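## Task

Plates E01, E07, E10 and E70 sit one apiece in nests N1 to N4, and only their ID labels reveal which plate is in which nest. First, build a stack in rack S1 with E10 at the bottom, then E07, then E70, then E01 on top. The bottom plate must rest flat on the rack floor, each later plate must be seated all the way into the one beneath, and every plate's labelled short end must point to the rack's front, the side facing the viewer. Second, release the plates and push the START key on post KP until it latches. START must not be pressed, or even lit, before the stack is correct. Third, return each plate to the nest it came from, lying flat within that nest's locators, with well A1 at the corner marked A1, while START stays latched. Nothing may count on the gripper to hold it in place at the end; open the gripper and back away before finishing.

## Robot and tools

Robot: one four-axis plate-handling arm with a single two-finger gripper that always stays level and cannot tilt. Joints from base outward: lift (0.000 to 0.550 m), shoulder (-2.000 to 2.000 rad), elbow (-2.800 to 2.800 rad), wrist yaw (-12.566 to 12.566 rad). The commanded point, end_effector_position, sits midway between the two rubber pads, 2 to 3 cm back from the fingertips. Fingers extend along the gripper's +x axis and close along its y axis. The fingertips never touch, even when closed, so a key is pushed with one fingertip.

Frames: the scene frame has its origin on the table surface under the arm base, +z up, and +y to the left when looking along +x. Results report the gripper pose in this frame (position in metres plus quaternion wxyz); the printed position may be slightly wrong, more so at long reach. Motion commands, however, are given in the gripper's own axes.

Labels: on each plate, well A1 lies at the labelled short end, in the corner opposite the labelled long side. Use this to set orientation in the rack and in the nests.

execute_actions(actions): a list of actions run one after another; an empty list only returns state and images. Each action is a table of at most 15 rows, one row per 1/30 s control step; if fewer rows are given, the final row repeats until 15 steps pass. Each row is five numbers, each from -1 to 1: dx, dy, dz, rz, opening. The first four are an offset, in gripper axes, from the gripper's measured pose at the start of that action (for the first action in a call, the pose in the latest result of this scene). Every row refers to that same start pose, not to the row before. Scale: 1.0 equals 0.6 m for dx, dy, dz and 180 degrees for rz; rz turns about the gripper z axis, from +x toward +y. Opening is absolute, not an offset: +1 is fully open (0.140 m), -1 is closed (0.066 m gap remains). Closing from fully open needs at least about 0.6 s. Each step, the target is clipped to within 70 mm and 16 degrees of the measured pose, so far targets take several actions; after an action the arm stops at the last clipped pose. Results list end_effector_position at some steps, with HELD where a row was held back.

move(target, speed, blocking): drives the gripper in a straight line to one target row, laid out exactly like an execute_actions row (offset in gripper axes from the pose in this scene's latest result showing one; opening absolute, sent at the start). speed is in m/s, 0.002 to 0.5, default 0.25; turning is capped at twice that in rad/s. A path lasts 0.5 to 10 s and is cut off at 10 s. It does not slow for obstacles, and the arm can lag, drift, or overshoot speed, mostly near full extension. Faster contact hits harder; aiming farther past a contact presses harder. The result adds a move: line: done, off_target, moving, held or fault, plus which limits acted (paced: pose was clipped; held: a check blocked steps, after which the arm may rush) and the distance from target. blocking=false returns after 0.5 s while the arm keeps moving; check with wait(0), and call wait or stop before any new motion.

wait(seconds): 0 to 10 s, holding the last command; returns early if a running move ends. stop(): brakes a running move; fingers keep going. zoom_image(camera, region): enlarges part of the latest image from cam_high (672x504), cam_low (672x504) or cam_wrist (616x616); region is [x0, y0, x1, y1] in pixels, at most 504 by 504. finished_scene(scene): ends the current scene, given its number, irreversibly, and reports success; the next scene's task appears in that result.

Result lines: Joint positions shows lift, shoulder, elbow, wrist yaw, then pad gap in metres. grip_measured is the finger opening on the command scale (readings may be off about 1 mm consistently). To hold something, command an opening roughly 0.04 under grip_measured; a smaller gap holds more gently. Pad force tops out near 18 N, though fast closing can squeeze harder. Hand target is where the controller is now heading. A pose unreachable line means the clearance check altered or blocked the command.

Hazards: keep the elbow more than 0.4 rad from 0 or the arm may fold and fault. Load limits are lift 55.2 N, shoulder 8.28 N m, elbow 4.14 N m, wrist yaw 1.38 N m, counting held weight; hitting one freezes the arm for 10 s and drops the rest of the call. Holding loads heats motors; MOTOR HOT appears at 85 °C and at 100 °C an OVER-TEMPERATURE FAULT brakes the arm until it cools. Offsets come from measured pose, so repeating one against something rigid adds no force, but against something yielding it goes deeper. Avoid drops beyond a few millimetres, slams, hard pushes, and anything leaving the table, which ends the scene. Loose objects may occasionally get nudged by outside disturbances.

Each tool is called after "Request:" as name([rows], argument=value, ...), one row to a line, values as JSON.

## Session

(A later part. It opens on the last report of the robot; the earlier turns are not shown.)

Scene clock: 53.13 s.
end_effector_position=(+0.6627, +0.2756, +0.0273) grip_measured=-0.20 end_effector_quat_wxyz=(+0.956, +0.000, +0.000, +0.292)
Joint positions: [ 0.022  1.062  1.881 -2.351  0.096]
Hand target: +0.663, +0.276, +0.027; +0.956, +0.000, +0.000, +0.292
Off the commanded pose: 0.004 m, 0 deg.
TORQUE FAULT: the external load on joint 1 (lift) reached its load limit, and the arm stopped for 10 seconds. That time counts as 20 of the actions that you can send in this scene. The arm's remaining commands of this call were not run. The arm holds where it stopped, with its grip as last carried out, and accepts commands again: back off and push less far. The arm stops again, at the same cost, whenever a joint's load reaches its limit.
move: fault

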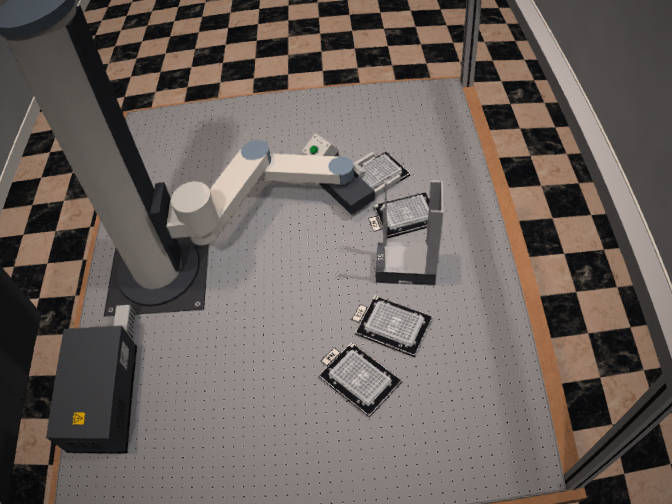

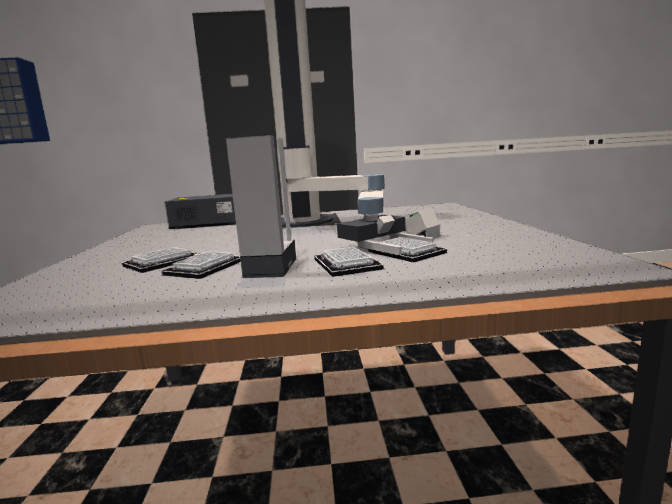

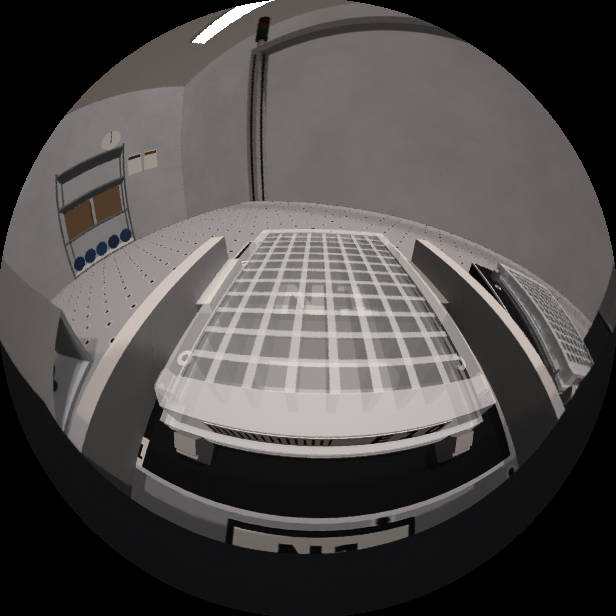

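Request:
move(target=[0,-0.003,0,0,-0.25], speed=0.01)

Request:
move(target=[-0.028,0,0,0,-0.35], speed=0.04)

Request:
move(target=[0,0,0,0,-0.53])

Scene clock: 72.10 s.
end_effector_position=(+0.6636, +0.2753, +0.0309) grip_measured=-0.25 end_effector_quat_wxyz=(+0.956, +0.000, +0.000, +0.294)
Joint positions: [ 0.026  1.057  1.886 -2.346  0.094]
Hand target: +0.664, +0.275, +0.031; +0.956, +0.000, +0.000, +0.294
Off the commanded pose: 0.000 m, 0 deg.
move: done

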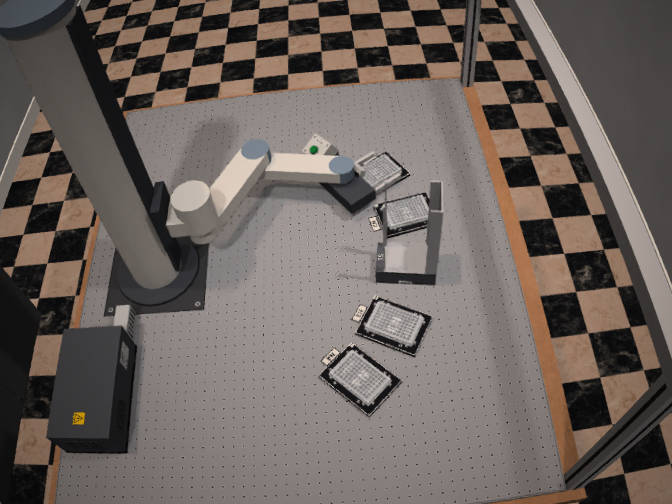

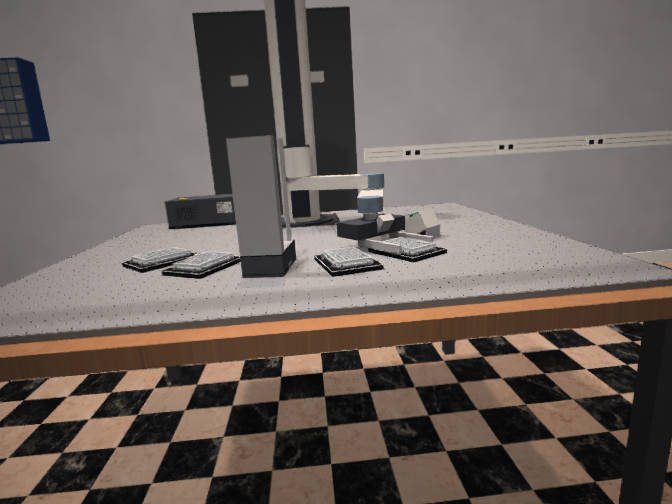

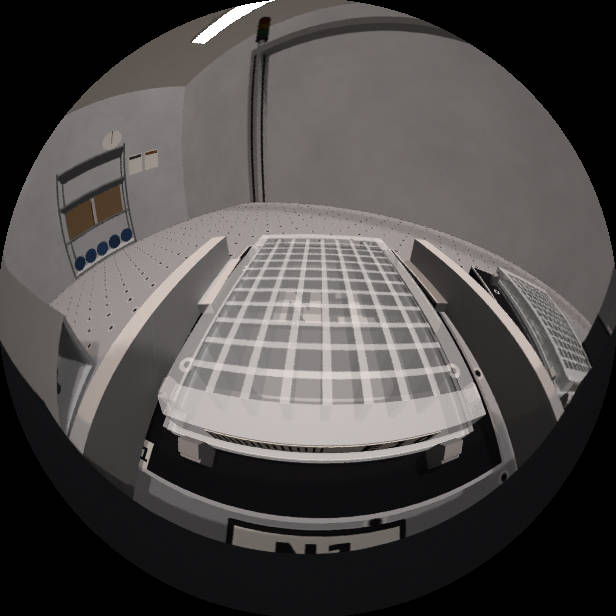

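Scene clock: 72.80 s.
end_effector_position=(+0.6494, +0.2666, +0.0309) grip_measured=-0.35 end_effector_quat_wxyz=(+0.955, +0.000, +0.000, +0.295)
Joint positions: [ 0.026  1.1    1.781 -2.281  0.09 ]
Hand target: +0.650, +0.266, +0.031; +0.956, +0.000, +0.000, +0.294
Off the commanded pose: 0.001 m, 0 deg.
move: done

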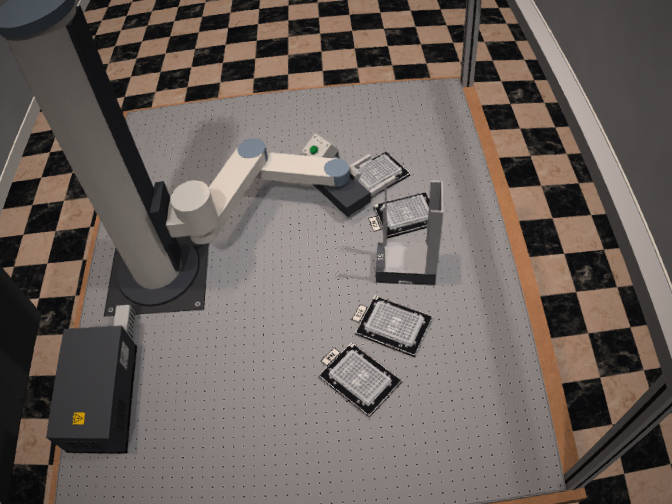

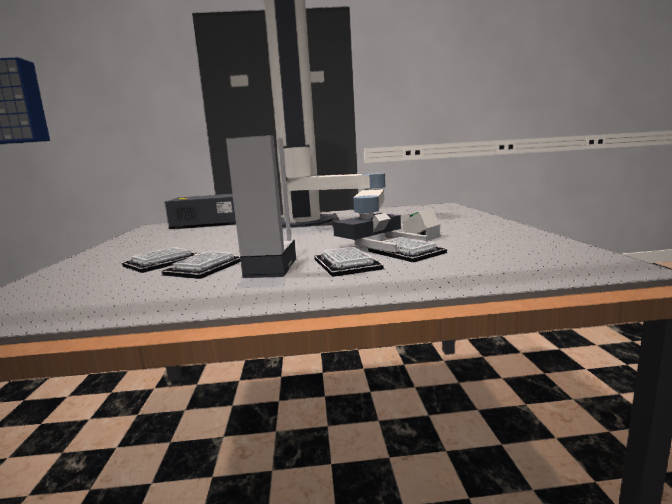

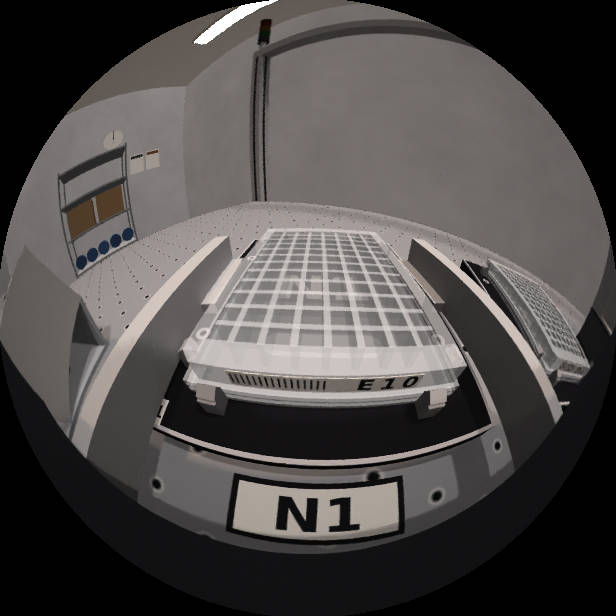

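Scene clock: 73.30 s.
end_effector_position=(+0.6490, +0.2680, +0.0309) grip_measured=-0.45 end_effector_quat_wxyz=(+0.955, +0.000, +0.000, +0.297)
Joint positions: [ 0.026  1.101  1.782 -2.28   0.086]
Hand target: +0.649, +0.267, +0.031; +0.955, +0.000, +0.000, +0.295
Off the commanded pose: 0.001 m, 0 deg.
move: done

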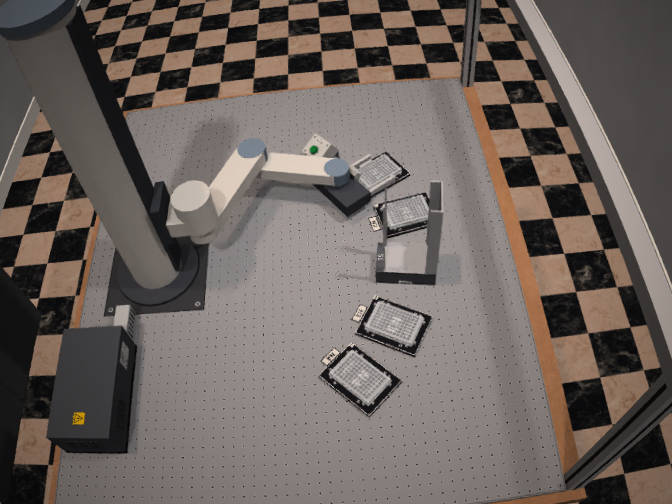

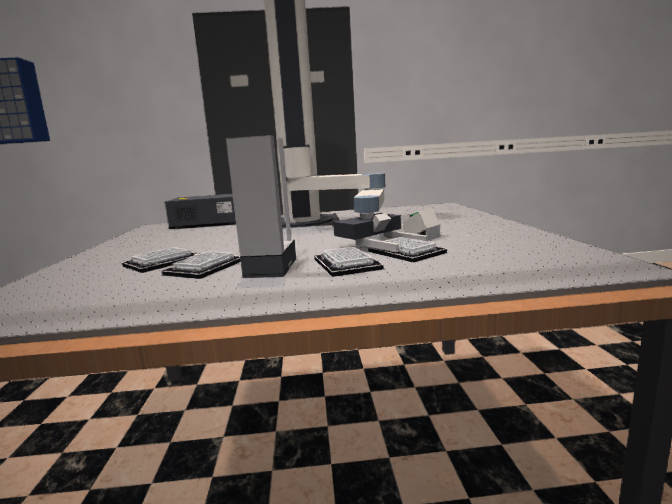

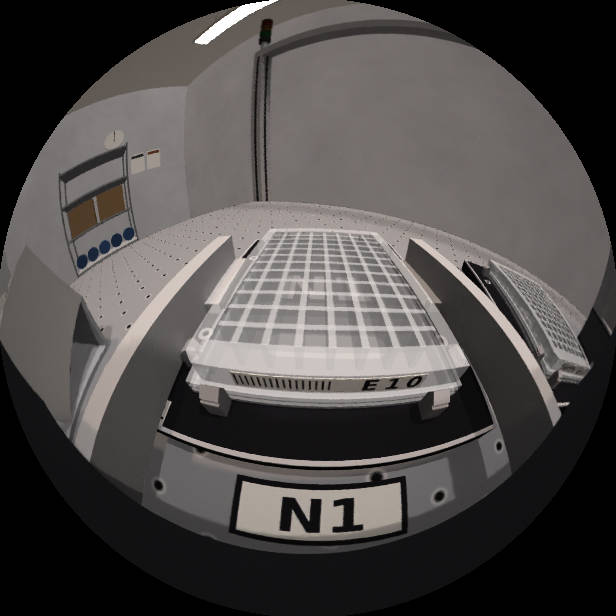

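Request:
move(target=[0,0,0.02,0,-0.5], speed=0.03)

Request:
zoom_image(camera="cam_low", region=[350, 210, 460, 280])

Request:
zoom_image(camera="cam_wrist", region=[150, 220, 490, 480])

Scene clock: 79.47 s.
end_effector_position=(+0.6489, +0.2681, +0.0430) grip_measured=-0.45 end_effector_quat_wxyz=(+0.955, +0.000, +0.000, +0.297)
Joint positions: [ 0.038  1.102  1.782 -2.28   0.086]
Hand target: +0.649, +0.268, +0.043; +0.955, +0.000, +0.000, +0.297
Off the commanded pose: 0.000 m, 0 deg.
move: done

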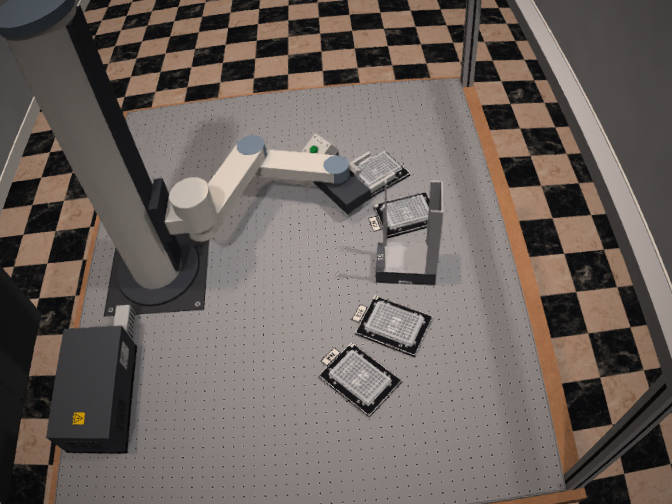

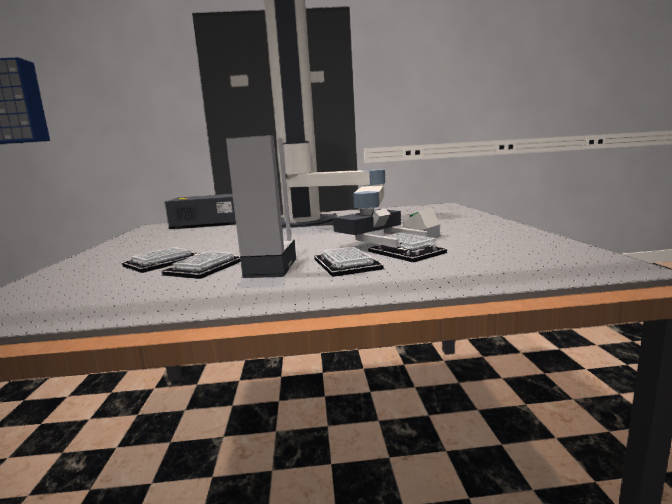

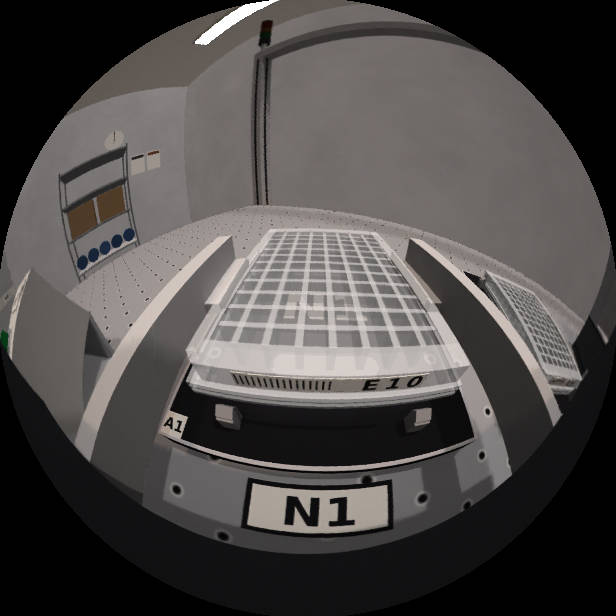

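Region (350, 210, 460, 280) of cam_low's 672x504 image, scaled by 4.582, with more detail than that image has; it fills the top 321 rows of this view, and the rest is white.

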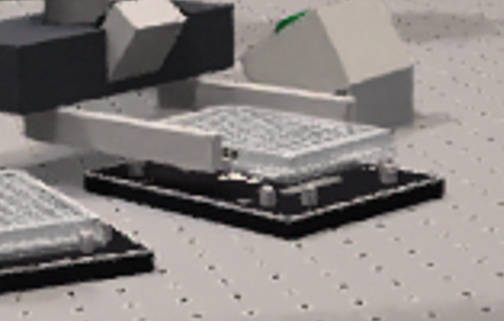

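Region (150, 220, 490, 480) of cam_wrist's 616x616 image, scaled by 1.482, with more detail than that image has; it fills the top 385 rows of this view, and the rest is white.

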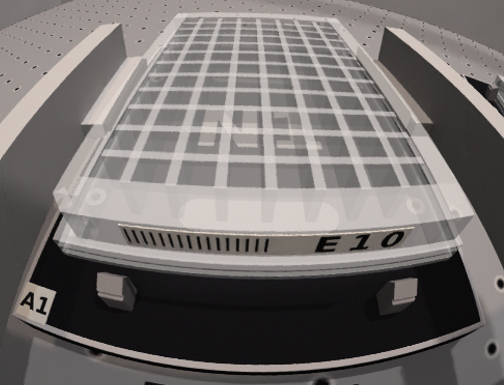

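Request:
move(target=[0,0,0.6,0,-0.5])

Request:
move(target=[-0.261,-0.525,0,-0.231,-0.5])

Scene clock: 84.50 s.
end_effector_position=(+0.6489, +0.2681, +0.4030) grip_measured=-0.45 end_effector_quat_wxyz=(+0.955, +0.000, +0.000, +0.297)
Joint positions: [ 0.398  1.102  1.782 -2.28   0.086]
Hand target: +0.649, +0.268, +0.403; +0.955, +0.000, +0.000, +0.297
Off the commanded pose: 0.000 m, 0 deg.
move: done

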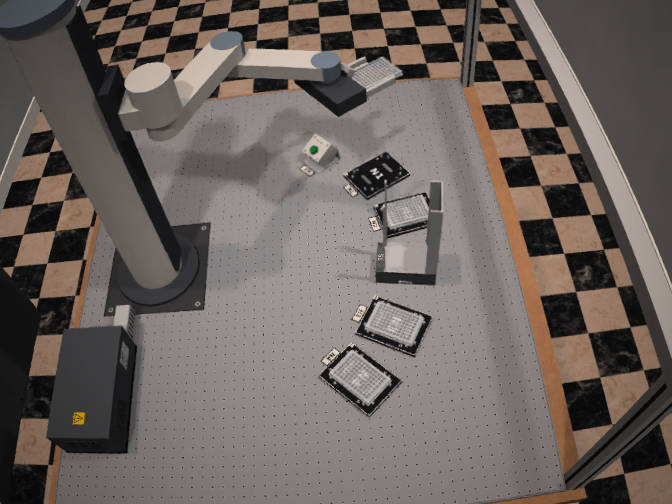

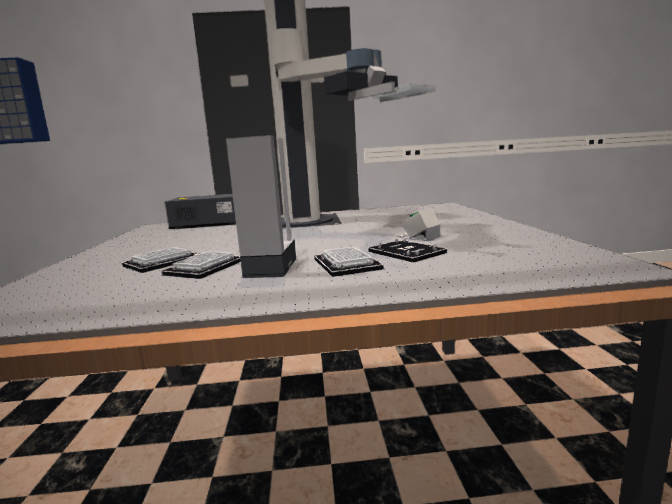

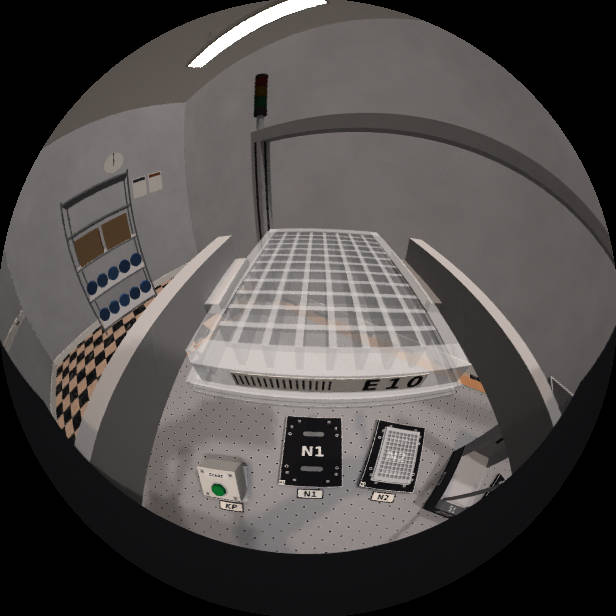

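Scene clock: 86.33 s.
end_effector_position=(+0.6988, -0.0803, +0.4030) grip_measured=-0.45 end_effector_quat_wxyz=(+0.998, +0.000, +0.000, -0.061)
Joint positions: [ 0.398  0.494  1.691 -2.307  0.086]
Hand target: +0.699, -0.080, +0.403; +0.998, +0.000, +0.000, -0.061
Off the commanded pose: 0.000 m, 0 deg.
move: done

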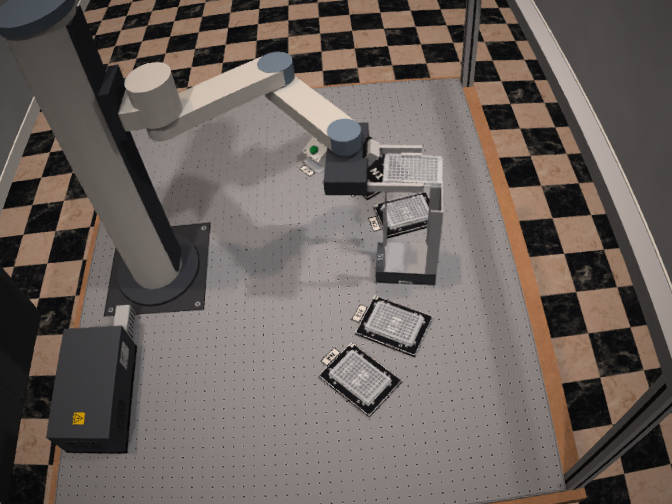

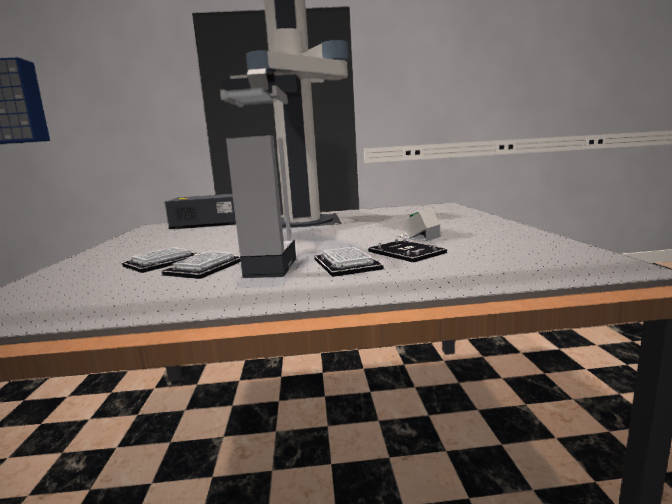

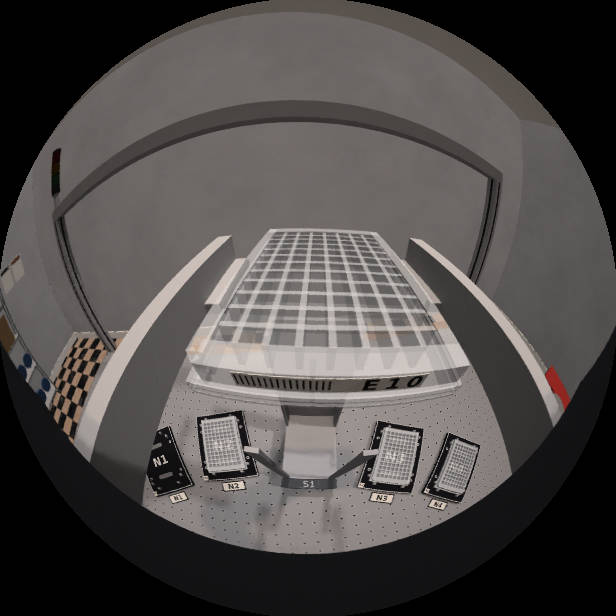

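Close. Rack top ≈0.31.

Request:
move(target=[0,0.004,-0.11,0,-0.5], speed=0.1)

Request:
zoom_image(camera="cam_low", region=[200, 90, 320, 170])

Request:
zoom_image(camera="cam_wrist", region=[150, 220, 490, 480])

Request:
zoom_image(camera="cam_high", region=[350, 150, 470, 240])

Scene clock: 92.47 s.
end_effector_position=(+0.6991, -0.0779, +0.3369) grip_measured=-0.45 end_effector_quat_wxyz=(+0.998, +0.000, +0.000, -0.061)
Joint positions: [ 0.332  0.501  1.691 -2.313  0.086]
Hand target: +0.699, -0.078, +0.337; +0.998, +0.000, +0.000, -0.061
Off the commanded pose: 0.000 m, 0 deg.
move: done

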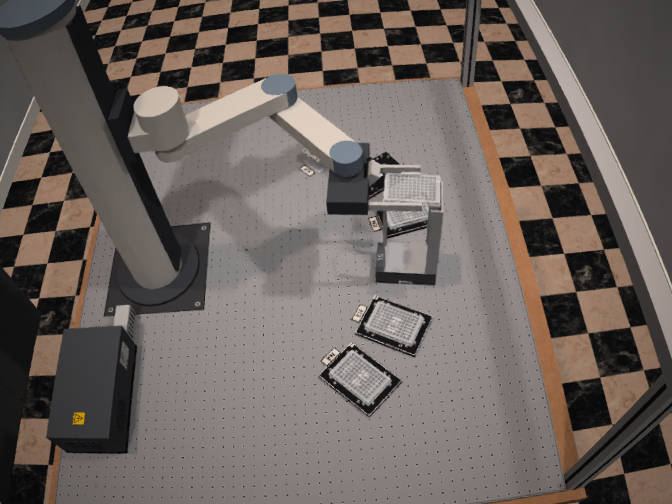

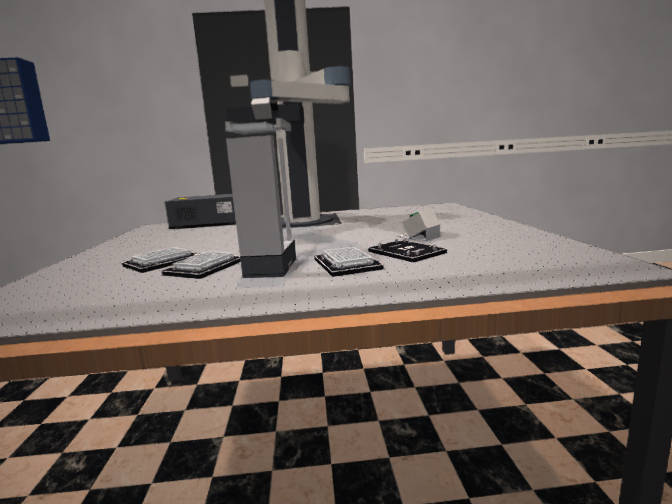

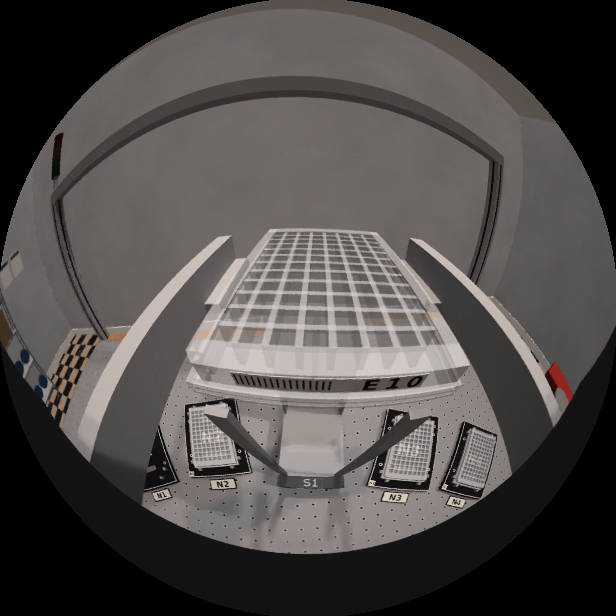

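Region (200, 90, 320, 170) of cam_low's 672x504 image, scaled by 4.200, with more detail than that image has.

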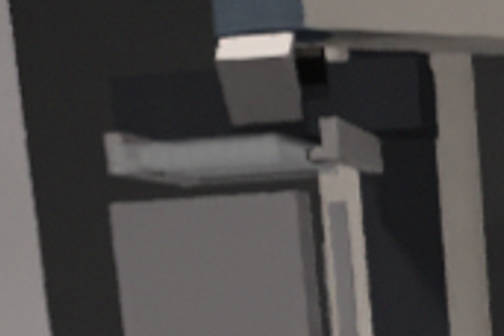

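Region (150, 220, 490, 480) of cam_wrist's 616x616 image, scaled by 1.482, with more detail than that image has; it fills the top 385 rows of this view, and the rest is white.

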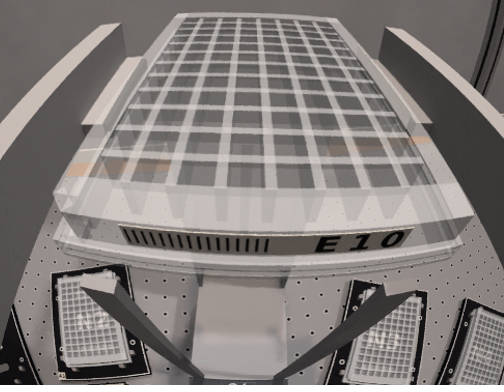

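Region (350, 150, 470, 240) of cam_high's 672x504 image, scaled by 4.200, with more detail than that image has; it fills the top 378 rows of this view, and the rest is white.

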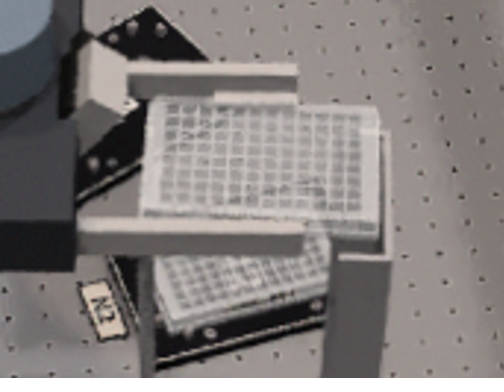

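Request:
move(target=[0.005,0.002,-0.016,0,-0.5], speed=0.03)

Request:
zoom_image(camera="cam_low", region=[210, 110, 300, 160])

Request:
zoom_image(camera="cam_wrist", region=[150, 220, 490, 480])

Request:
zoom_image(camera="cam_high", region=[370, 165, 460, 230])

Scene clock: 98.57 s.
end_effector_position=(+0.7022, -0.0769, +0.3273) grip_measured=-0.45 end_effector_quat_wxyz=(+0.998, +0.000, +0.000, -0.060)
Joint positions: [ 0.322  0.497  1.708 -2.325  0.086]
Hand target: +0.702, -0.077, +0.327; +0.998, +0.000, +0.000, -0.061
Off the commanded pose: 0.000 m, 0 deg.
move: done

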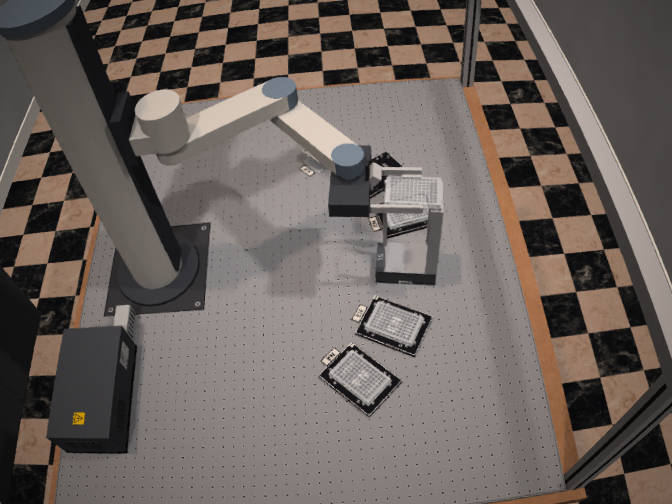

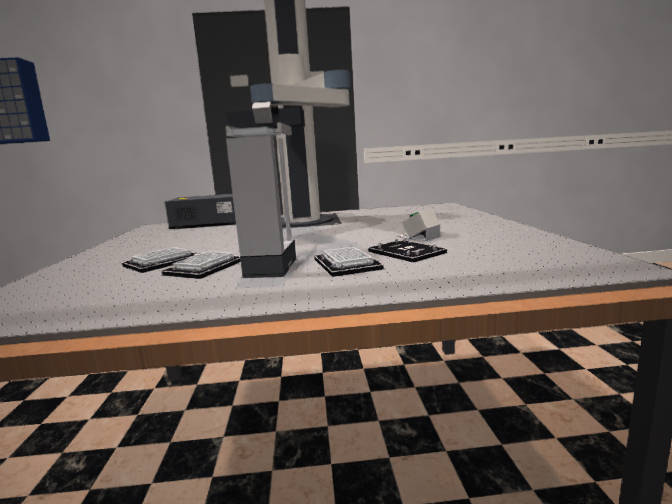

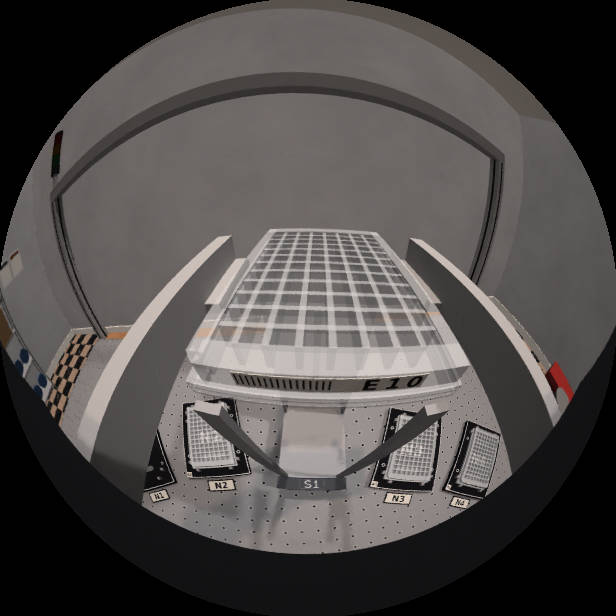

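Region (210, 110, 300, 160) of cam_low's 672x504 image, scaled by 5.600, with more detail than that image has.

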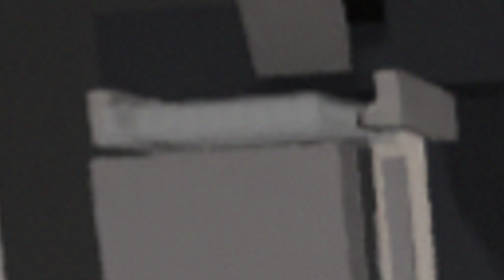

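Region (150, 220, 490, 480) of cam_wrist's 616x616 image, scaled by 1.482, with more detail than that image has; it fills the top 385 rows of this view, and the rest is white.

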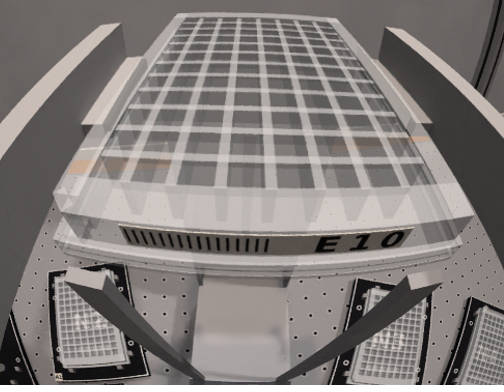

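Region (370, 165, 460, 230) of cam_high's 672x504 image, scaled by 5.600, with more detail than that image has.

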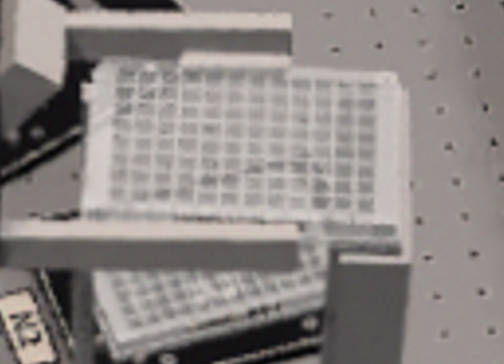

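Request:
move(target=[-0.001,0.001,-0.012,0,-0.5], speed=0.01)

Request:
zoom_image(camera="cam_wrist", region=[150, 220, 490, 480])

Request:
zoom_image(camera="cam_high", region=[370, 165, 460, 230])

Scene clock: 102.37 s.
end_effector_position=(+0.7017, -0.0766, +0.3202) grip_measured=-0.45 end_effector_quat_wxyz=(+0.998, +0.000, +0.000, -0.061)
Joint positions: [ 0.315  0.499  1.704 -2.326  0.086]
Hand target: +0.702, -0.076, +0.320; +0.998, +0.000, +0.000, -0.060
Off the commanded pose: 0.000 m, 0 deg.
move: done

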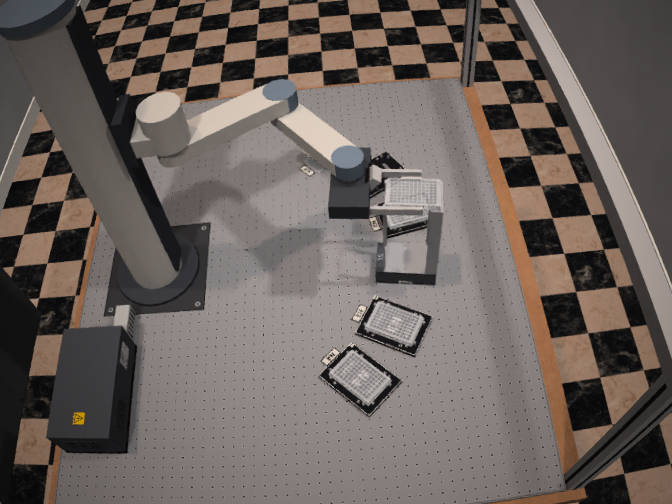

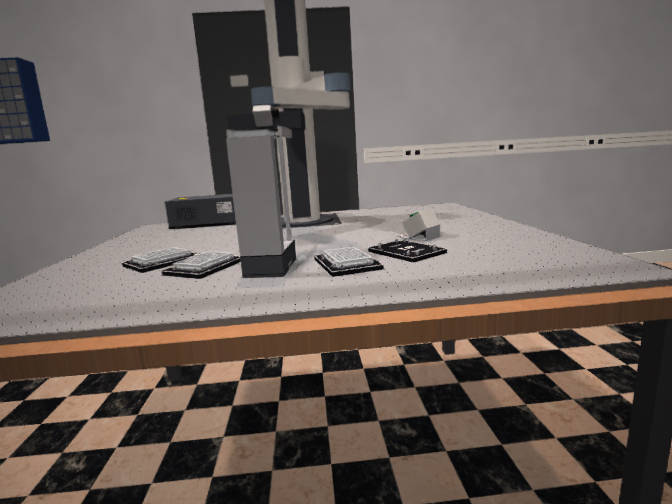

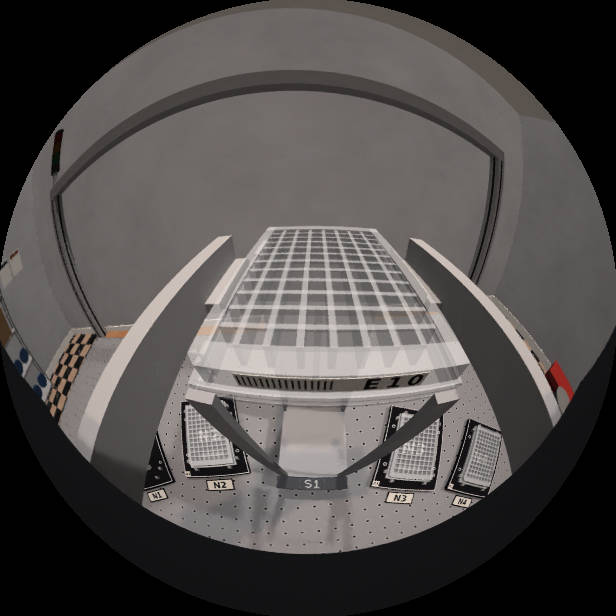

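Region (150, 220, 490, 480) of cam_wrist's 616x616 image, scaled by 1.482, with more detail than that image has; it fills the top 385 rows of this view, and the rest is white.

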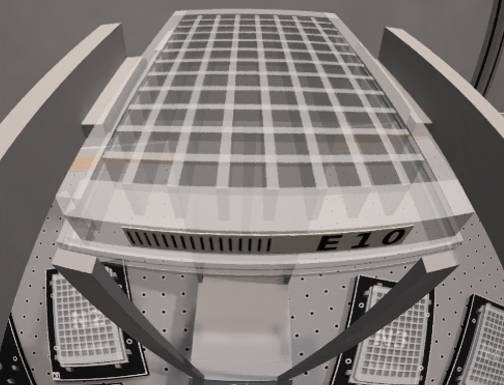

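Region (370, 165, 460, 230) of cam_high's 672x504 image, scaled by 5.600, with more detail than that image has.

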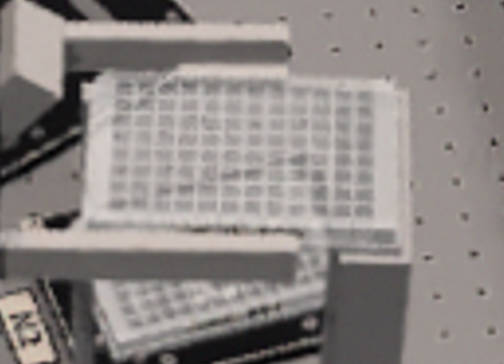

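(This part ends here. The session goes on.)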